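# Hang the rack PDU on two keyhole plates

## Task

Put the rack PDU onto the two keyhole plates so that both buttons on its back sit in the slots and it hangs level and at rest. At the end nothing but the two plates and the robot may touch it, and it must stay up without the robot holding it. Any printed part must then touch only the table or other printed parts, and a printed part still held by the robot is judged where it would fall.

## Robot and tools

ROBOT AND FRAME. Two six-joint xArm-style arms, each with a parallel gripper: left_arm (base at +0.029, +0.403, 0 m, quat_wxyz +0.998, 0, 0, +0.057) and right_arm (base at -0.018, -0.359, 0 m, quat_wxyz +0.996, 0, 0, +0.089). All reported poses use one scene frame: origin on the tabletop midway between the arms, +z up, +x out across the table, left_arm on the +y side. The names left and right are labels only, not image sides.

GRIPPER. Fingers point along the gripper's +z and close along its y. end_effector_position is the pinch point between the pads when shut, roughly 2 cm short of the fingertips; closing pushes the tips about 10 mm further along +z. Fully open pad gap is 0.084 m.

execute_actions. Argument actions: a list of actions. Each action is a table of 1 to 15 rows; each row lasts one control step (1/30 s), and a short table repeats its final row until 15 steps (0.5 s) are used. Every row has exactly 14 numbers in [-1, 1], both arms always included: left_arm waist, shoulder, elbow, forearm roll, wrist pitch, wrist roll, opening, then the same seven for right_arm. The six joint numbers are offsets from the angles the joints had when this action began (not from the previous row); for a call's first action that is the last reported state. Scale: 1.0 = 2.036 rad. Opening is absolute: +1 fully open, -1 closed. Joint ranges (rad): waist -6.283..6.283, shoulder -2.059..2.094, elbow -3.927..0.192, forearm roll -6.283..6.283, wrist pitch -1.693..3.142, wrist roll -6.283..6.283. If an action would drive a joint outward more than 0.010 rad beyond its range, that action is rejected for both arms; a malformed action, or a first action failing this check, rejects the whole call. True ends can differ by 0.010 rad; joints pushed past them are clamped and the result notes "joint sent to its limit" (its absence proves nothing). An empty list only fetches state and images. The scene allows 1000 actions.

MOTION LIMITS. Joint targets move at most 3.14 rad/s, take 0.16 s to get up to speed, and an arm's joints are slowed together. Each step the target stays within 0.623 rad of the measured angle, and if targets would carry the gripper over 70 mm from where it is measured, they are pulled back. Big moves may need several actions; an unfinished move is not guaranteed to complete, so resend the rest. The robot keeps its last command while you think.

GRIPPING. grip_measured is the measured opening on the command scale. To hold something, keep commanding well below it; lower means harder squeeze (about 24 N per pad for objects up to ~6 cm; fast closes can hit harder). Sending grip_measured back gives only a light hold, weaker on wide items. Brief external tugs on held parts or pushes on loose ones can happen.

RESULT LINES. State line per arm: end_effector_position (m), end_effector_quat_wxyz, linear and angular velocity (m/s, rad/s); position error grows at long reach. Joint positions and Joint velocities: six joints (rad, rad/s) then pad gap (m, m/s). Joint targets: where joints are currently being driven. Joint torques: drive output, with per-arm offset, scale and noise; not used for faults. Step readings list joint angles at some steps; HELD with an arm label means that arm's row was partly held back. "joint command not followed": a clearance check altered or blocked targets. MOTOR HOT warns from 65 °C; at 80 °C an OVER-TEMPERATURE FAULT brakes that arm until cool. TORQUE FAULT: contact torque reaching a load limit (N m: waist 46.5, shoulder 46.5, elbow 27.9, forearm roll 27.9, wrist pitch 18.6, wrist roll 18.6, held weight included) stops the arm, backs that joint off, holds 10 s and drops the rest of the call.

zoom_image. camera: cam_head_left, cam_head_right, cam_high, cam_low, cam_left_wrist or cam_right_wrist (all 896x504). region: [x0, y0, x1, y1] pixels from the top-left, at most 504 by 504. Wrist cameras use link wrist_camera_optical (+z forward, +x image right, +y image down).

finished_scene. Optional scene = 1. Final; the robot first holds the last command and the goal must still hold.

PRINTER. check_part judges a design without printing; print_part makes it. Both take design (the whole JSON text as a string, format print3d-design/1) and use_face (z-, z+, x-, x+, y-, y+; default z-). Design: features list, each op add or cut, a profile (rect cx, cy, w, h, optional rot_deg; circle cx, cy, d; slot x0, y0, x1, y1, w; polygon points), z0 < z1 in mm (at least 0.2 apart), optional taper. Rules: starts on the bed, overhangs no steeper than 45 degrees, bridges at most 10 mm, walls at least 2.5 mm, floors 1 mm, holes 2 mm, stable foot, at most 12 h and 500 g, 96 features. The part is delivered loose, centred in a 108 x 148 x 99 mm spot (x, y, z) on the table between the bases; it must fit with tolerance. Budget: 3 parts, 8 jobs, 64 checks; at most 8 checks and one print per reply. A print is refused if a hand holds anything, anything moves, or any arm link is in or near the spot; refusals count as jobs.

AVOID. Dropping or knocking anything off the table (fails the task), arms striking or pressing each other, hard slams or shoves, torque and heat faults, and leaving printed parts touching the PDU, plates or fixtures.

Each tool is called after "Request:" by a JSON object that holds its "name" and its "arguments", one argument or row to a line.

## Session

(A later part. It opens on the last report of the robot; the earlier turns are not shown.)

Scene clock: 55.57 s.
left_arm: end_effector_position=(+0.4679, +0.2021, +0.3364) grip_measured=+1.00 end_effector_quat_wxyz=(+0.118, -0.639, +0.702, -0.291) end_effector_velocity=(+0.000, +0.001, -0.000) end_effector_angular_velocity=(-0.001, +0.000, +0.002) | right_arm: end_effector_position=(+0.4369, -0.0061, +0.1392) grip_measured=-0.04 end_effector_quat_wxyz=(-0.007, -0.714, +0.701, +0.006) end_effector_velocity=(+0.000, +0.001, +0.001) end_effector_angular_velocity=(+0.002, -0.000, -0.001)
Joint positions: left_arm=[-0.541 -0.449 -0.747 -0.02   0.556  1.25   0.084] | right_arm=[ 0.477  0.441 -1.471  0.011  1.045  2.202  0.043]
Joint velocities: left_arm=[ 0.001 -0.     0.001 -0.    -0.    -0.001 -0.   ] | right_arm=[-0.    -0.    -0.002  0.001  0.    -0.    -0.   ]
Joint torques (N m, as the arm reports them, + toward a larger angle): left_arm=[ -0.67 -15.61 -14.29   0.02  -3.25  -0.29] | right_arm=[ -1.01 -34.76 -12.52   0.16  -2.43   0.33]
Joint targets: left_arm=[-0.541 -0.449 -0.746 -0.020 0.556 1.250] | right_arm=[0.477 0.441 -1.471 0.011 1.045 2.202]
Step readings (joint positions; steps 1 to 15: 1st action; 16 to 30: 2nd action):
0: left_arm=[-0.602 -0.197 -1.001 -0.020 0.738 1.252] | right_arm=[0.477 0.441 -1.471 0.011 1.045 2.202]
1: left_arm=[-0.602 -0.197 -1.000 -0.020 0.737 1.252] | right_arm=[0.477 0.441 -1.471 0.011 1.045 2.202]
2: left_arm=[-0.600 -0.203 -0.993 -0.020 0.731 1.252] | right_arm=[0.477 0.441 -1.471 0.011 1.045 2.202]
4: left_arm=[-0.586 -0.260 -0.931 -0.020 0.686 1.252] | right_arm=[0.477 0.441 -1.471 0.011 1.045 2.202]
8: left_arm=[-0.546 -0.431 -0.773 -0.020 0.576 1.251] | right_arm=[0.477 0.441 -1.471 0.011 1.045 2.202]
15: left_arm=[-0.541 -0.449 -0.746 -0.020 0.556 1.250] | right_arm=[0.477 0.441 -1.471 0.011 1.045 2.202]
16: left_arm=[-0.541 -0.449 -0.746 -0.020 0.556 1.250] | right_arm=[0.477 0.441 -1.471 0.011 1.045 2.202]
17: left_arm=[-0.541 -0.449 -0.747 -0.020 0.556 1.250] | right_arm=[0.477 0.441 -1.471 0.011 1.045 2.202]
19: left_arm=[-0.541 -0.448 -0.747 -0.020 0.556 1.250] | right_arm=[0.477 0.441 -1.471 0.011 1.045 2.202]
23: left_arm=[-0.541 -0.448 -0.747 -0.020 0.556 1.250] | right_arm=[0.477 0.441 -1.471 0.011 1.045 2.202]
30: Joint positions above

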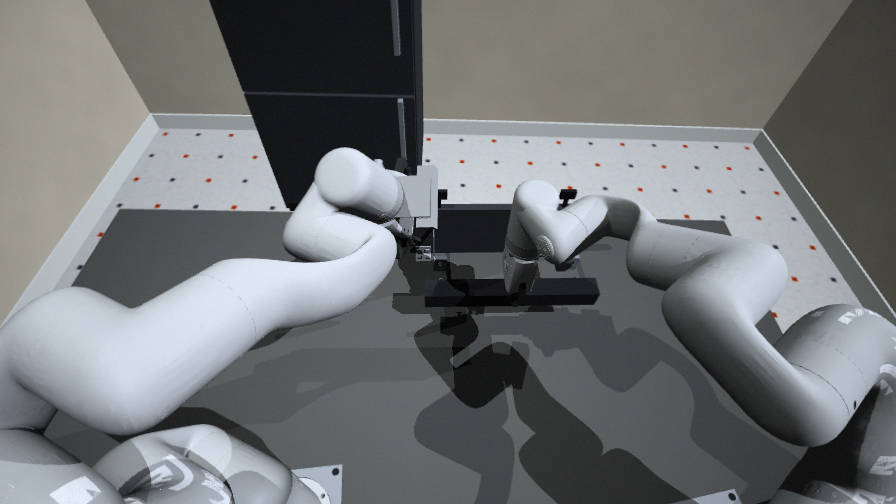

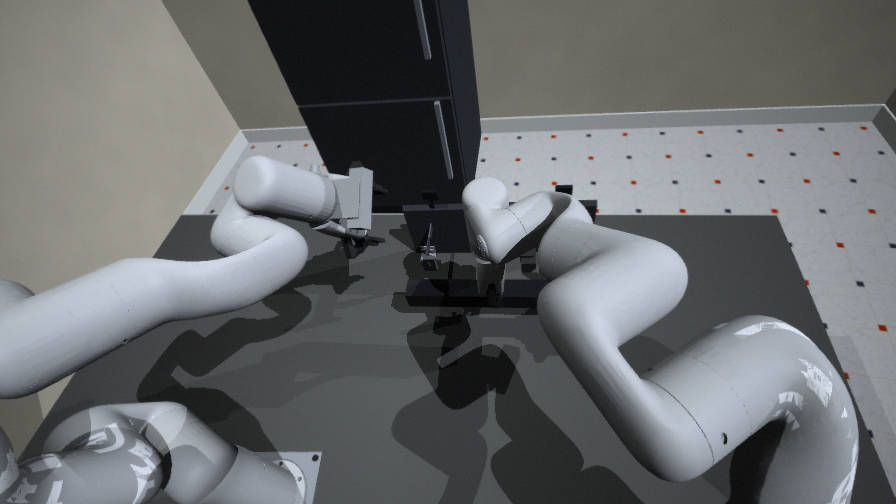

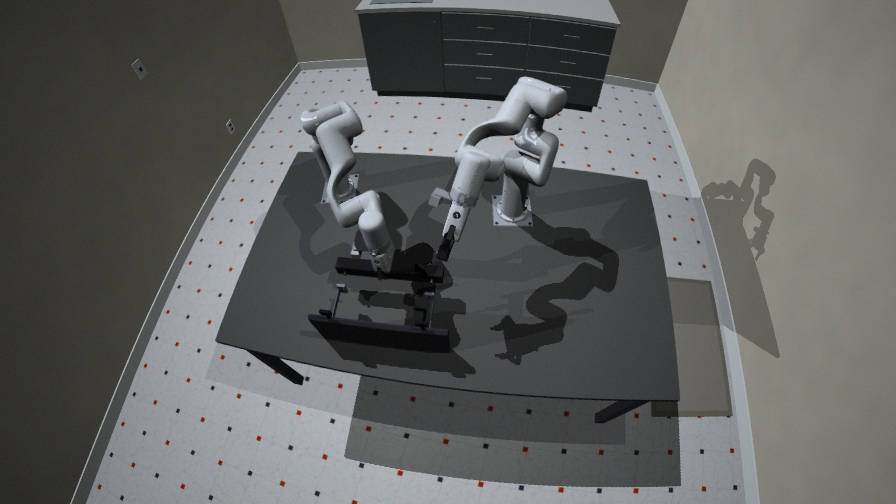

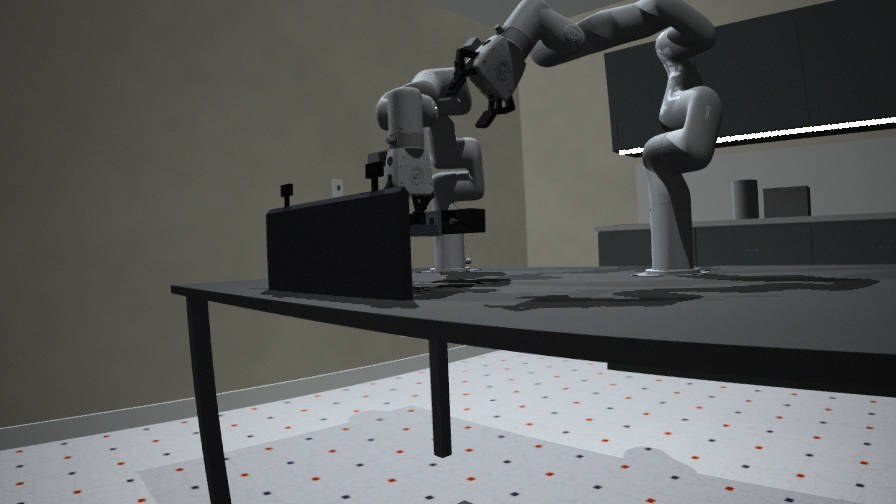

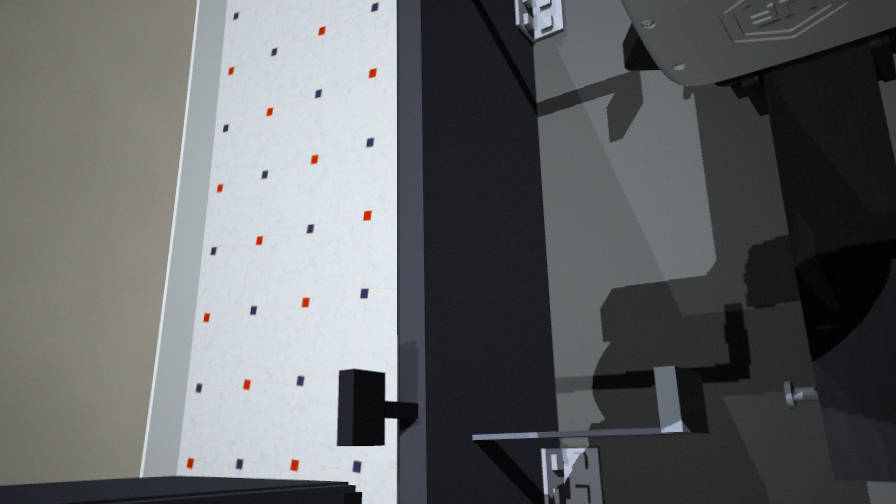

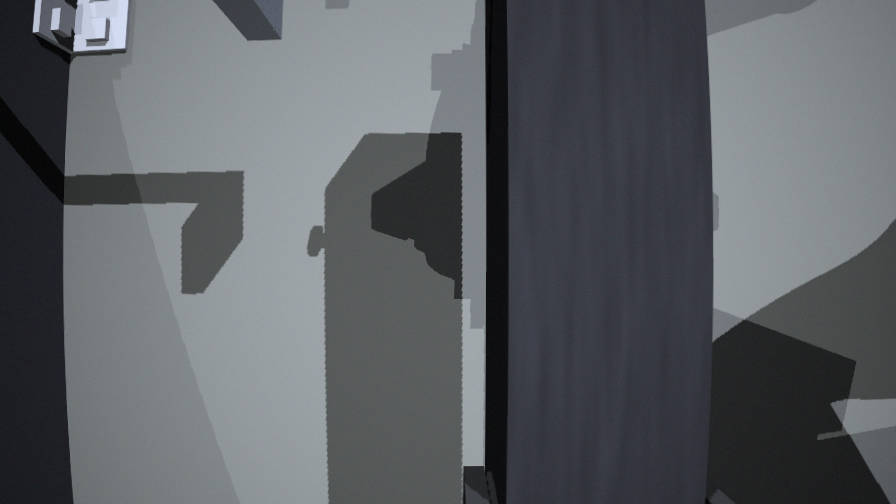

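Request:
{"name": "execute_actions", "arguments": {
  "actions": [
    [[-0.03,-0.15,0.17,0,-0.02,0,1,0.0144,-0.042,0.066,0,-0.024,0.0144,-1]],
    [[0,0,0,0,0,0,1,0,0,0,0,0,0,-1]]
  ]
}}

Request:
{"name": "zoom_image", "arguments": {
  "camera": "cam_left_wrist",
  "region": [400,150,700,400]
}}

Scene clock: 56.87 s.
left_arm: end_effector_position=(+0.3824, +0.2145, +0.2879) grip_measured=+1.00 end_effector_quat_wxyz=(+0.110, -0.618, +0.721, -0.295) end_effector_velocity=(-0.000, -0.000, +0.000) end_effector_angular_velocity=(+0.001, +0.000, -0.001) | right_arm: end_effector_position=(+0.4063, -0.0097, +0.1367) grip_measured=-0.04 end_effector_quat_wxyz=(-0.007, -0.713, +0.701, +0.006) end_effector_velocity=(+0.000, -0.000, -0.000) end_effector_angular_velocity=(-0.001, +0.000, +0.000)
Joint positions: left_arm=[-0.602 -0.752 -0.404 -0.02   0.516  1.25   0.084] | right_arm=[ 0.506  0.356 -1.337  0.011  0.996  2.231  0.043]
Joint velocities: left_arm=[-0.001 -0.002  0.     0.     0.002  0.    -0.   ] | right_arm=[ 0.     0.001 -0.    -0.001  0.     0.     0.   ]
Joint torques (N m, as the arm reports them, + toward a larger angle): left_arm=[ -1.09  -8.22 -14.47  -0.07  -3.53  -0.14] | right_arm=[ -1.16 -32.84 -12.45   0.38  -2.29   0.42]
Joint targets: left_arm=[-0.602 -0.752 -0.404 -0.020 0.516 1.250] | right_arm=[0.506 0.356 -1.337 0.011 0.996 2.231]
Step readings (joint positions; steps 1 to 15: 1st action; 16 to 30: 2nd action):
0: left_arm=[-0.541 -0.449 -0.746 -0.020 0.556 1.250] | right_arm=[0.477 0.441 -1.471 0.011 1.045 2.202]
1: left_arm=[-0.541 -0.449 -0.746 -0.020 0.556 1.250] | right_arm=[0.477 0.440 -1.470 0.011 1.044 2.202]
2: left_arm=[-0.542 -0.455 -0.739 -0.020 0.555 1.250] | right_arm=[0.478 0.436 -1.463 0.011 1.041 2.204]
4: left_arm=[-0.553 -0.507 -0.681 -0.021 0.547 1.250] | right_arm=[0.489 0.403 -1.410 0.011 1.021 2.216]
8: left_arm=[-0.589 -0.688 -0.476 -0.020 0.525 1.250] | right_arm=[0.507 0.358 -1.342 0.012 1.000 2.230]
15: left_arm=[-0.602 -0.752 -0.404 -0.020 0.516 1.250] | right_arm=[0.506 0.356 -1.337 0.011 0.996 2.231]
16: left_arm=[-0.602 -0.752 -0.404 -0.020 0.515 1.250] | right_arm=[0.506 0.356 -1.337 0.011 0.996 2.231]
17: left_arm=[-0.602 -0.752 -0.404 -0.020 0.515 1.250] | right_arm=[0.506 0.356 -1.337 0.011 0.996 2.231]
19: left_arm=[-0.602 -0.751 -0.405 -0.020 0.515 1.250] | right_arm=[0.506 0.356 -1.337 0.011 0.996 2.231]
23: left_arm=[-0.602 -0.751 -0.405 -0.020 0.515 1.250] | right_arm=[0.506 0.356 -1.337 0.011 0.996 2.231]
30: Joint positions above

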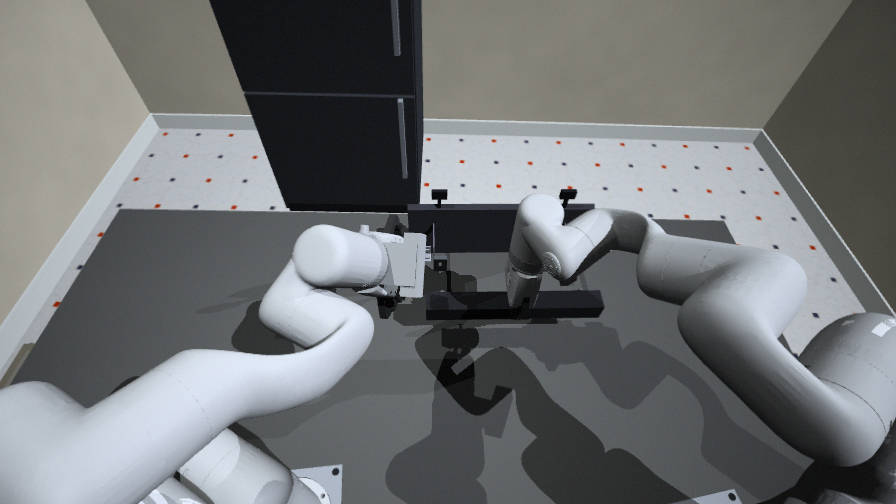

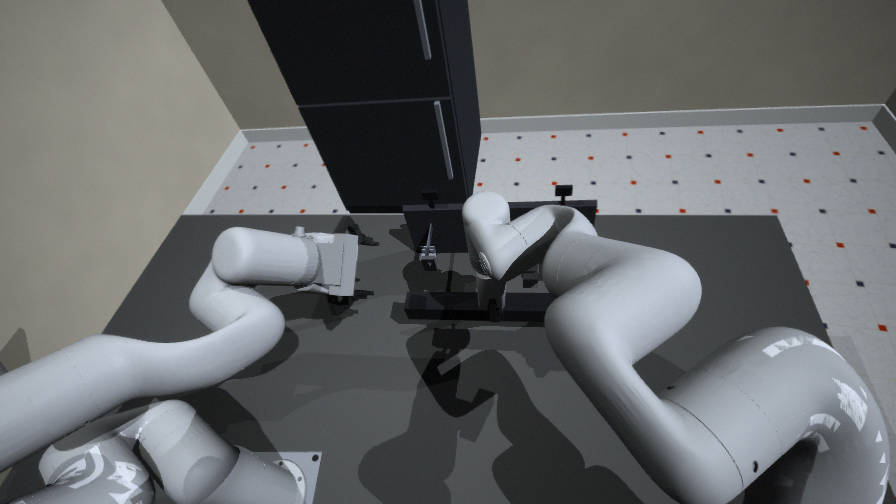

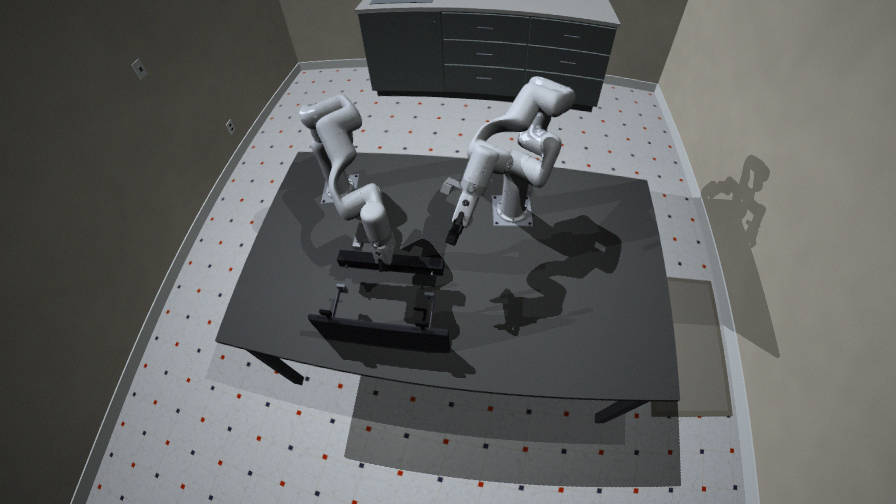

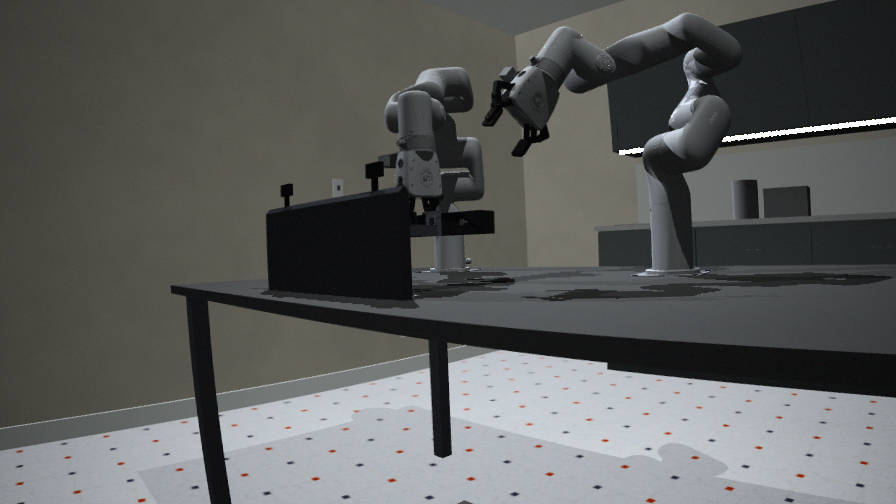

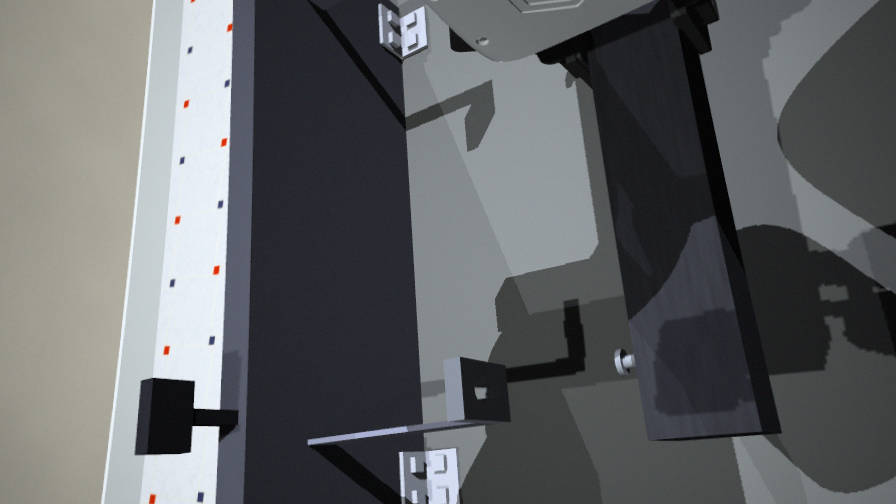

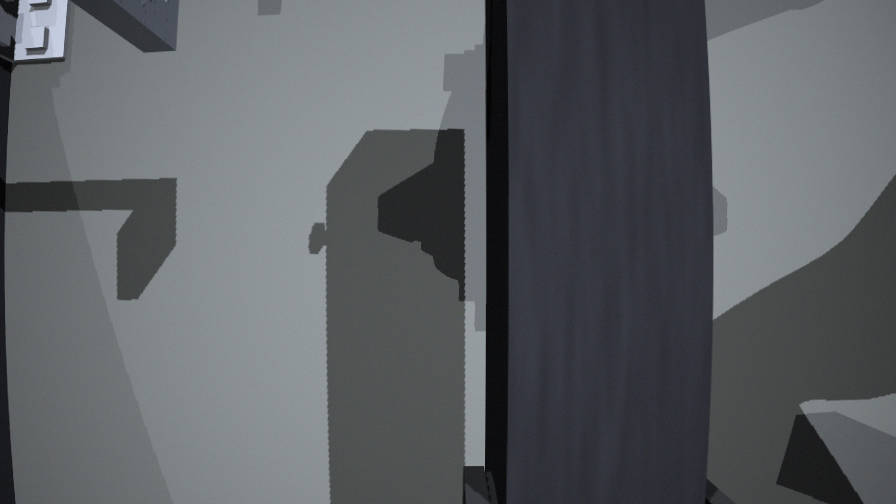

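Region (400, 150, 700, 400) of cam_left_wrist's 896x504 image, scaled by 1.680, with more detail than that image has.

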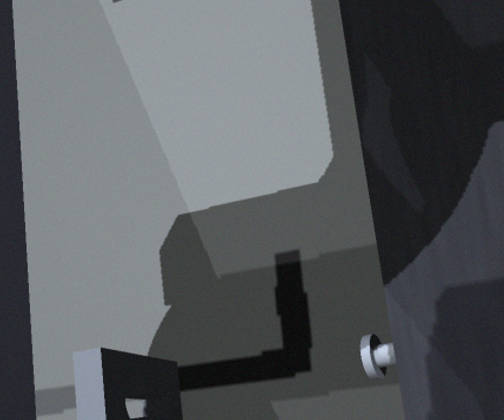

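Request:
{"name": "zoom_image", "arguments": {
  "camera": "cam_left_wrist",
  "region": [435,350,520,430]
}}

Region (435, 350, 520, 430) of cam_left_wrist's 896x504 image, scaled by 5.929, with more detail than that image has; it fills the top 474 rows of this view, and the rest is white.

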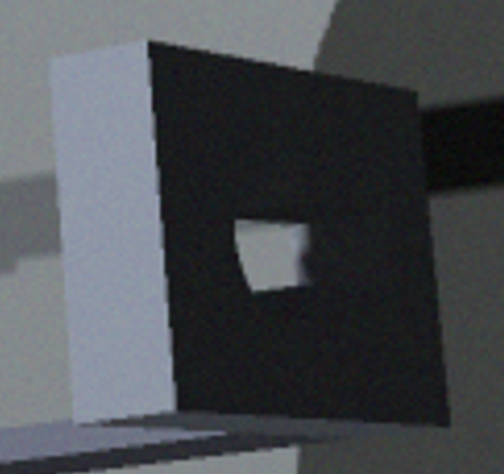

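Request:
{"name": "execute_actions", "arguments": {
  "actions": [
    [[0,0,0,0,0,0,1,-0.028,0.0845,-0.1277,0,0.0403,-0.0275,-1]],
    [[0,0,0,0,0,0,1,0,0,0,0,0,0,-1]]
  ]
}}

Request:
{"name": "execute_actions", "arguments": {
  "actions": [
    [[0,0,0,0,0,0,1,-0.0048,0.0146,-0.0228,0,0.0082,-0.0048,-1]],
    [[0,0,0,0,0,0,1,-0.0019,0.0058,-0.0091,0,0.0033,-0.0019,-1]]
  ]
}}

Request:
{"name": "zoom_image", "arguments": {
  "camera": "cam_left_wrist",
  "region": [435,340,545,440]
}}

Request:
{"name": "zoom_image", "arguments": {
  "camera": "cam_right_wrist",
  "region": [380,400,560,504]
}}

Scene clock: 60.10 s.
left_arm: end_effector_position=(+0.3824, +0.2145, +0.2879) grip_measured=+1.00 end_effector_quat_wxyz=(+0.110, -0.618, +0.721, -0.295) end_effector_velocity=(+0.000, +0.000, -0.001) end_effector_angular_velocity=(+0.000, +0.002, +0.000) | right_arm: end_effector_position=(+0.4665, -0.0038, +0.1374) grip_measured=-0.04 end_effector_quat_wxyz=(-0.003, -0.713, +0.701, +0.006) end_effector_velocity=(+0.000, -0.000, +0.000) end_effector_angular_velocity=(-0.000, -0.001, +0.000)
Joint positions: left_arm=[-0.602 -0.752 -0.404 -0.02   0.516  1.25   0.084] | right_arm=[ 0.45   0.526 -1.596  0.012  1.078  2.176  0.043]
Joint velocities: left_arm=[ 0.     0.001  0.    -0.001 -0.     0.     0.   ] | right_arm=[-0.     0.    -0.001 -0.001  0.001 -0.     0.   ]
Joint torques (N m, as the arm reports them, + toward a larger angle): left_arm=[ -0.73  -8.06 -14.44   0.44  -3.46  -0.17] | right_arm=[ -0.98 -36.02 -12.53   0.28  -2.31   0.37]
Joint targets: left_arm=[-0.602 -0.752 -0.404 -0.020 0.516 1.250] | right_arm=[0.450 0.526 -1.596 0.012 1.078 2.176]
Step readings (joint positions; steps 1 to 15: 1st action; 16 to 30: 2nd action):
0: left_arm=[-0.602 -0.752 -0.404 -0.020 0.516 1.250] | right_arm=[0.506 0.356 -1.337 0.011 0.996 2.231]
1: left_arm=[-0.602 -0.752 -0.404 -0.020 0.516 1.250] | right_arm=[0.506 0.356 -1.338 0.011 0.996 2.231]
2: left_arm=[-0.602 -0.752 -0.404 -0.020 0.516 1.250] | right_arm=[0.505 0.360 -1.345 0.012 1.000 2.229]
4: left_arm=[-0.602 -0.752 -0.404 -0.020 0.516 1.250] | right_arm=[0.493 0.400 -1.405 0.012 1.020 2.216]
8: left_arm=[-0.602 -0.752 -0.404 -0.020 0.516 1.250] | right_arm=[0.452 0.511 -1.572 0.011 1.067 2.182]
15: left_arm=[-0.602 -0.752 -0.404 -0.020 0.516 1.250] | right_arm=[0.450 0.526 -1.596 0.012 1.078 2.176]
16: left_arm=[-0.602 -0.752 -0.404 -0.020 0.516 1.250] | right_arm=[0.450 0.526 -1.596 0.011 1.078 2.175]
17: left_arm=[-0.602 -0.752 -0.404 -0.020 0.516 1.250] | right_arm=[0.450 0.526 -1.596 0.011 1.078 2.176]
19: left_arm=[-0.602 -0.752 -0.404 -0.020 0.516 1.250] | right_arm=[0.450 0.526 -1.596 0.012 1.078 2.176]
23: left_arm=[-0.602 -0.752 -0.404 -0.020 0.516 1.250] | right_arm=[0.450 0.526 -1.596 0.012 1.078 2.176]
30: Joint positions above

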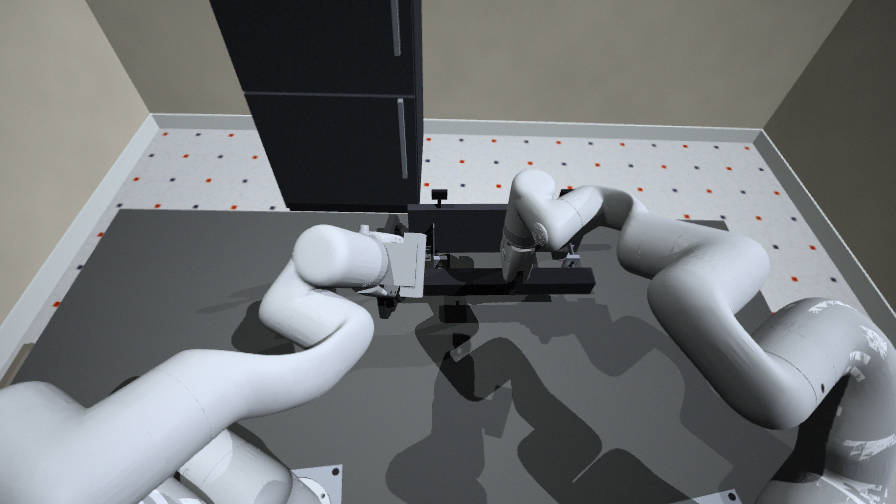

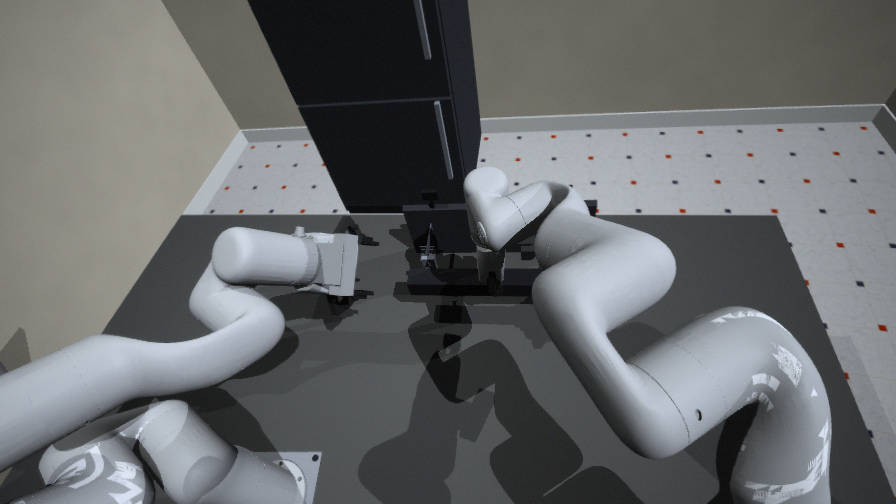

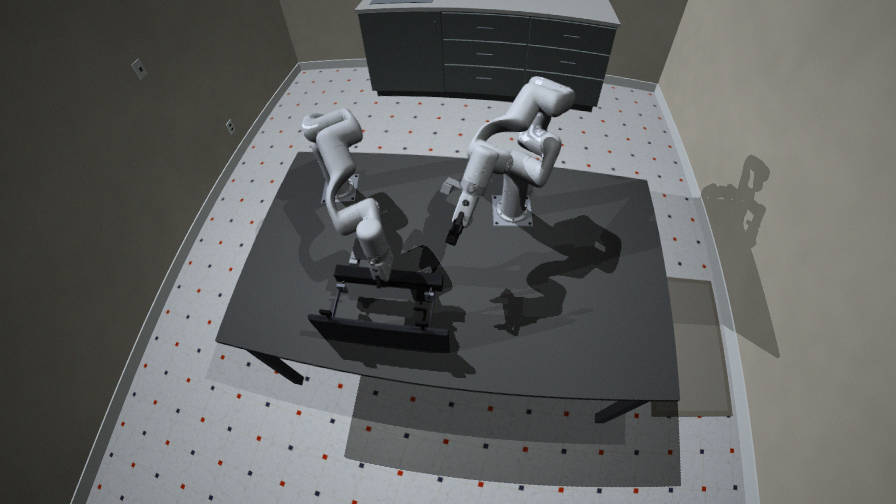

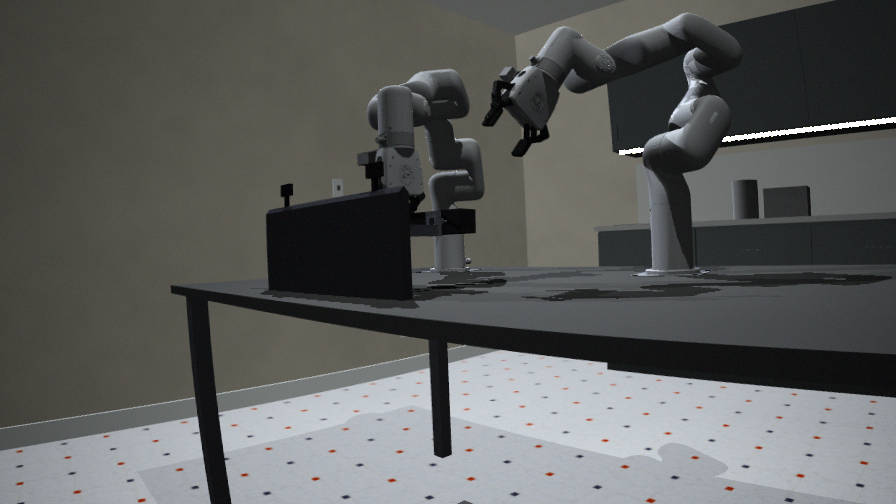

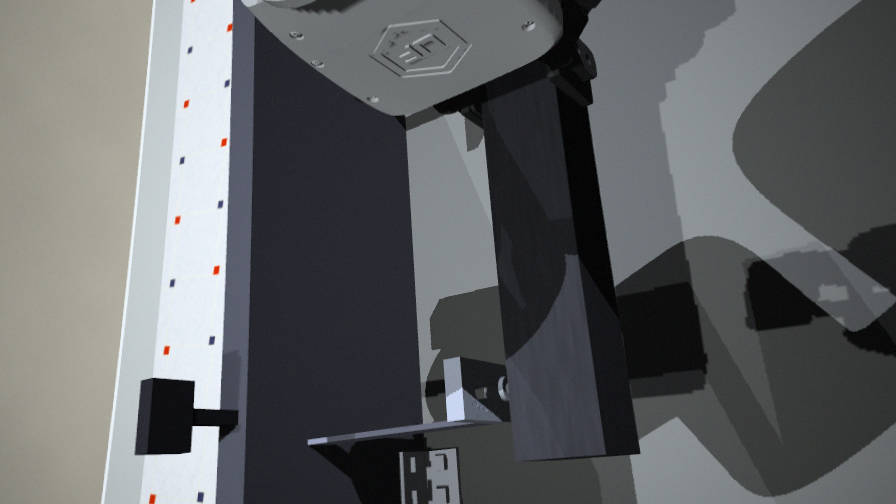

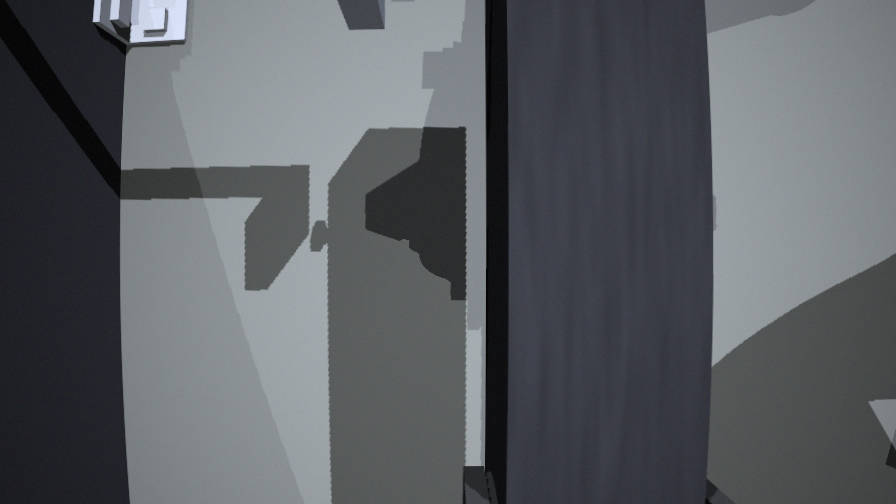

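Scene clock: 61.10 s.
left_arm: end_effector_position=(+0.3824, +0.2145, +0.2879) grip_measured=+1.00 end_effector_quat_wxyz=(+0.110, -0.618, +0.721, -0.295) end_effector_velocity=(-0.000, +0.000, +0.000) end_effector_angular_velocity=(+0.000, +0.001, +0.000) | right_arm: end_effector_position=(+0.4802, -0.0039, +0.1374) grip_measured=-0.04 end_effector_quat_wxyz=(-0.003, -0.714, +0.701, +0.006) end_effector_velocity=(+0.000, +0.000, -0.000) end_effector_angular_velocity=(+0.000, -0.000, -0.000)
Joint positions: left_arm=[-0.602 -0.752 -0.404 -0.02   0.516  1.25   0.084] | right_arm=[ 0.436  0.568 -1.661  0.012  1.101  2.162  0.043]
Joint velocities: left_arm=[ 0.    -0.002  0.    -0.     0.002  0.    -0.   ] | right_arm=[-0.     0.001 -0.     0.    -0.001 -0.     0.   ]
Joint torques (N m, as the arm reports them, + toward a larger angle): left_arm=[ -0.76  -8.39 -14.06  -0.1   -3.59  -0.11] | right_arm=[ -1.37 -37.62 -12.5    0.06  -2.38   0.3 ]
Joint targets: left_arm=[-0.602 -0.752 -0.404 -0.020 0.516 1.250] | right_arm=[0.436 0.568 -1.661 0.012 1.101 2.162]
Step readings (joint positions; steps 1 to 15: 1st action; 16 to 30: 2nd action):
0: left_arm=[-0.602 -0.752 -0.404 -0.020 0.516 1.250] | right_arm=[0.450 0.526 -1.596 0.012 1.078 2.176]
1: left_arm=[-0.602 -0.752 -0.404 -0.020 0.516 1.250] | right_arm=[0.450 0.527 -1.596 0.012 1.078 2.175]
2: left_arm=[-0.602 -0.752 -0.404 -0.020 0.516 1.250] | right_arm=[0.449 0.530 -1.603 0.012 1.081 2.174]
4: left_arm=[-0.602 -0.752 -0.404 -0.020 0.516 1.250] | right_arm=[0.444 0.546 -1.627 0.012 1.089 2.169]
8: left_arm=[-0.602 -0.752 -0.404 -0.020 0.516 1.250] | right_arm=[0.440 0.556 -1.641 0.011 1.094 2.166]
15: left_arm=[-0.602 -0.752 -0.404 -0.020 0.516 1.250] | right_arm=[0.440 0.556 -1.642 0.012 1.095 2.166]
16: left_arm=[-0.602 -0.752 -0.404 -0.020 0.516 1.250] | right_arm=[0.440 0.556 -1.643 0.012 1.095 2.166]
17: left_arm=[-0.602 -0.752 -0.404 -0.020 0.516 1.250] | right_arm=[0.440 0.559 -1.646 0.012 1.097 2.165]
19: left_arm=[-0.602 -0.752 -0.404 -0.020 0.516 1.250] | right_arm=[0.438 0.564 -1.656 0.012 1.099 2.163]
23: left_arm=[-0.602 -0.752 -0.404 -0.020 0.516 1.250] | right_arm=[0.436 0.567 -1.660 0.011 1.101 2.162]
30: Joint positions above

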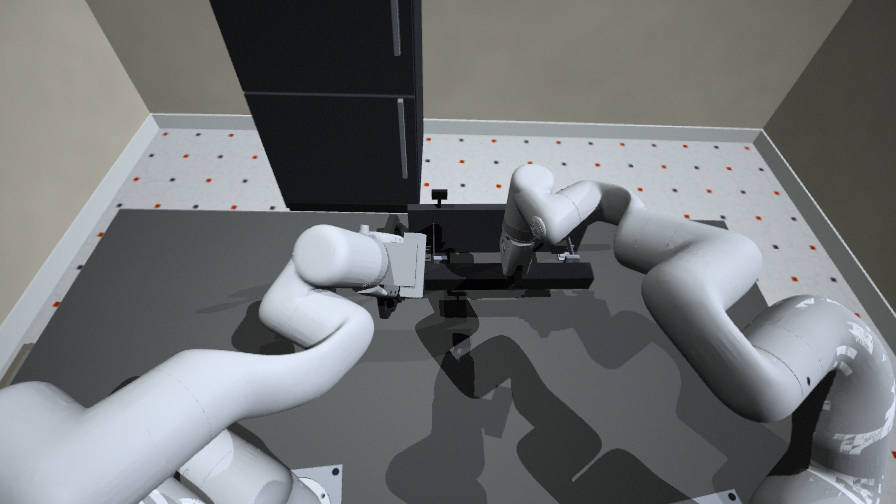

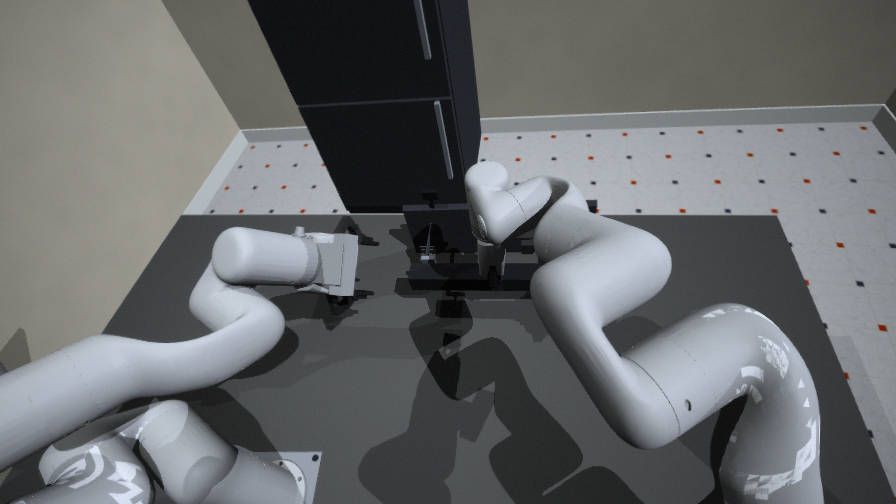

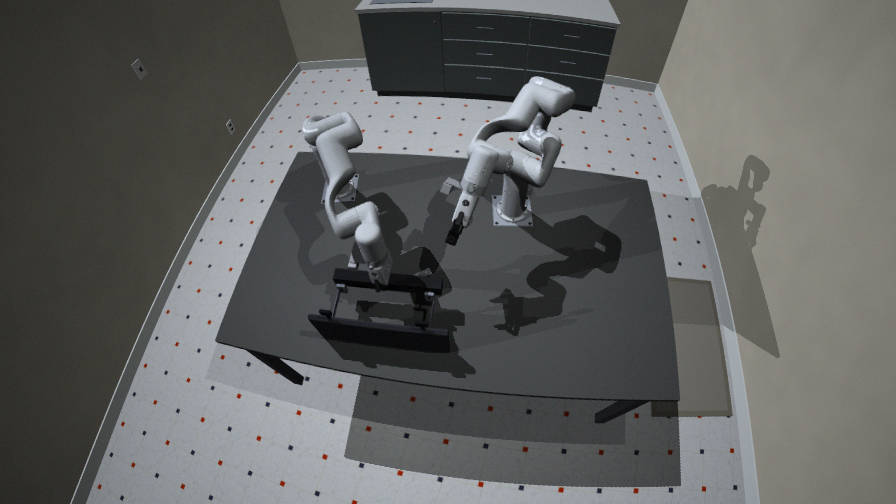

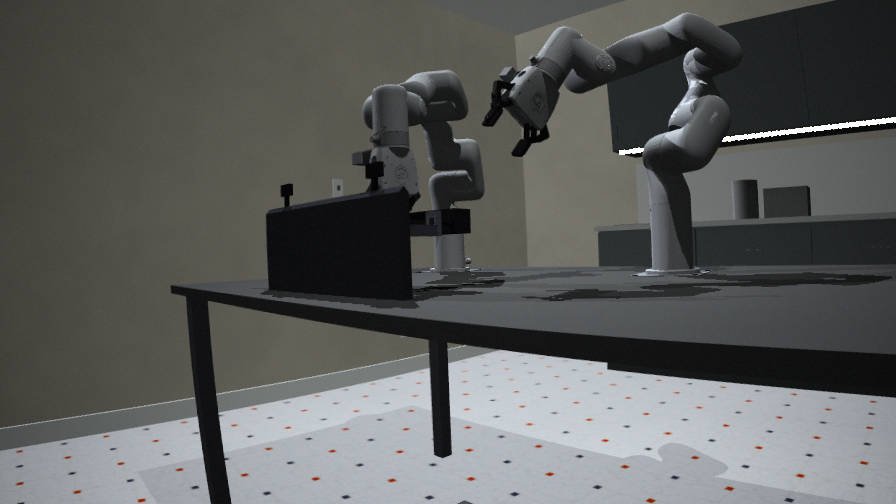

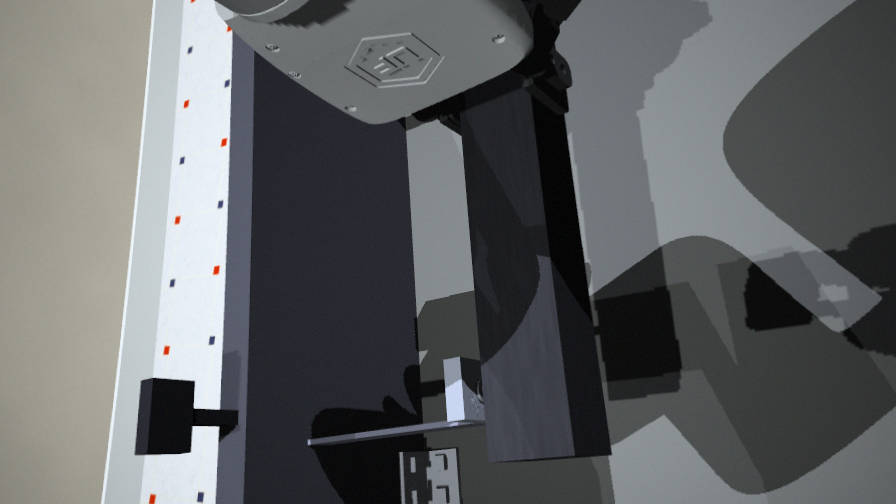

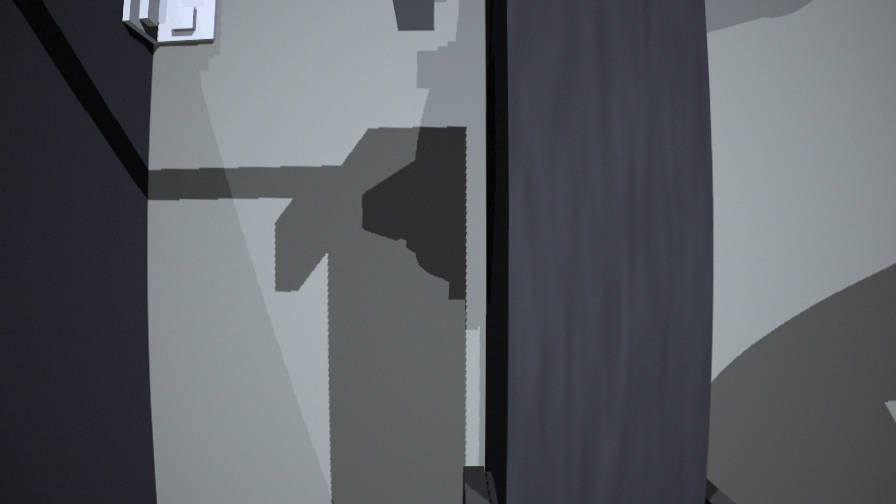

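Region (435, 340, 545, 440) of cam_left_wrist's 896x504 image, scaled by 4.582, with more detail than that image has; it fills the top 458 rows of this view, and the rest is white.

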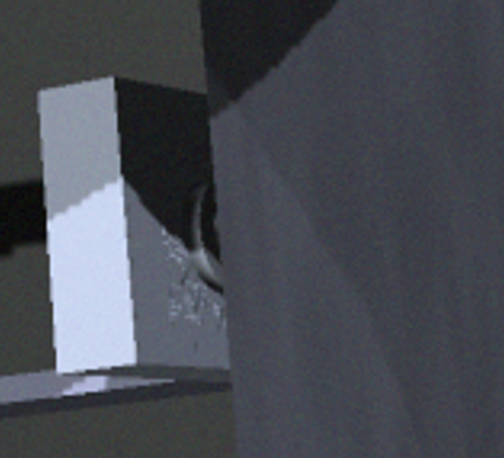

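Region (380, 400, 560, 504) of cam_right_wrist's 896x504 image, scaled by 2.800, with more detail than that image has; it fills the top 291 rows of this view, and the rest is white.

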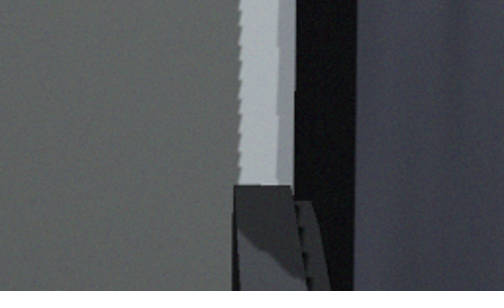

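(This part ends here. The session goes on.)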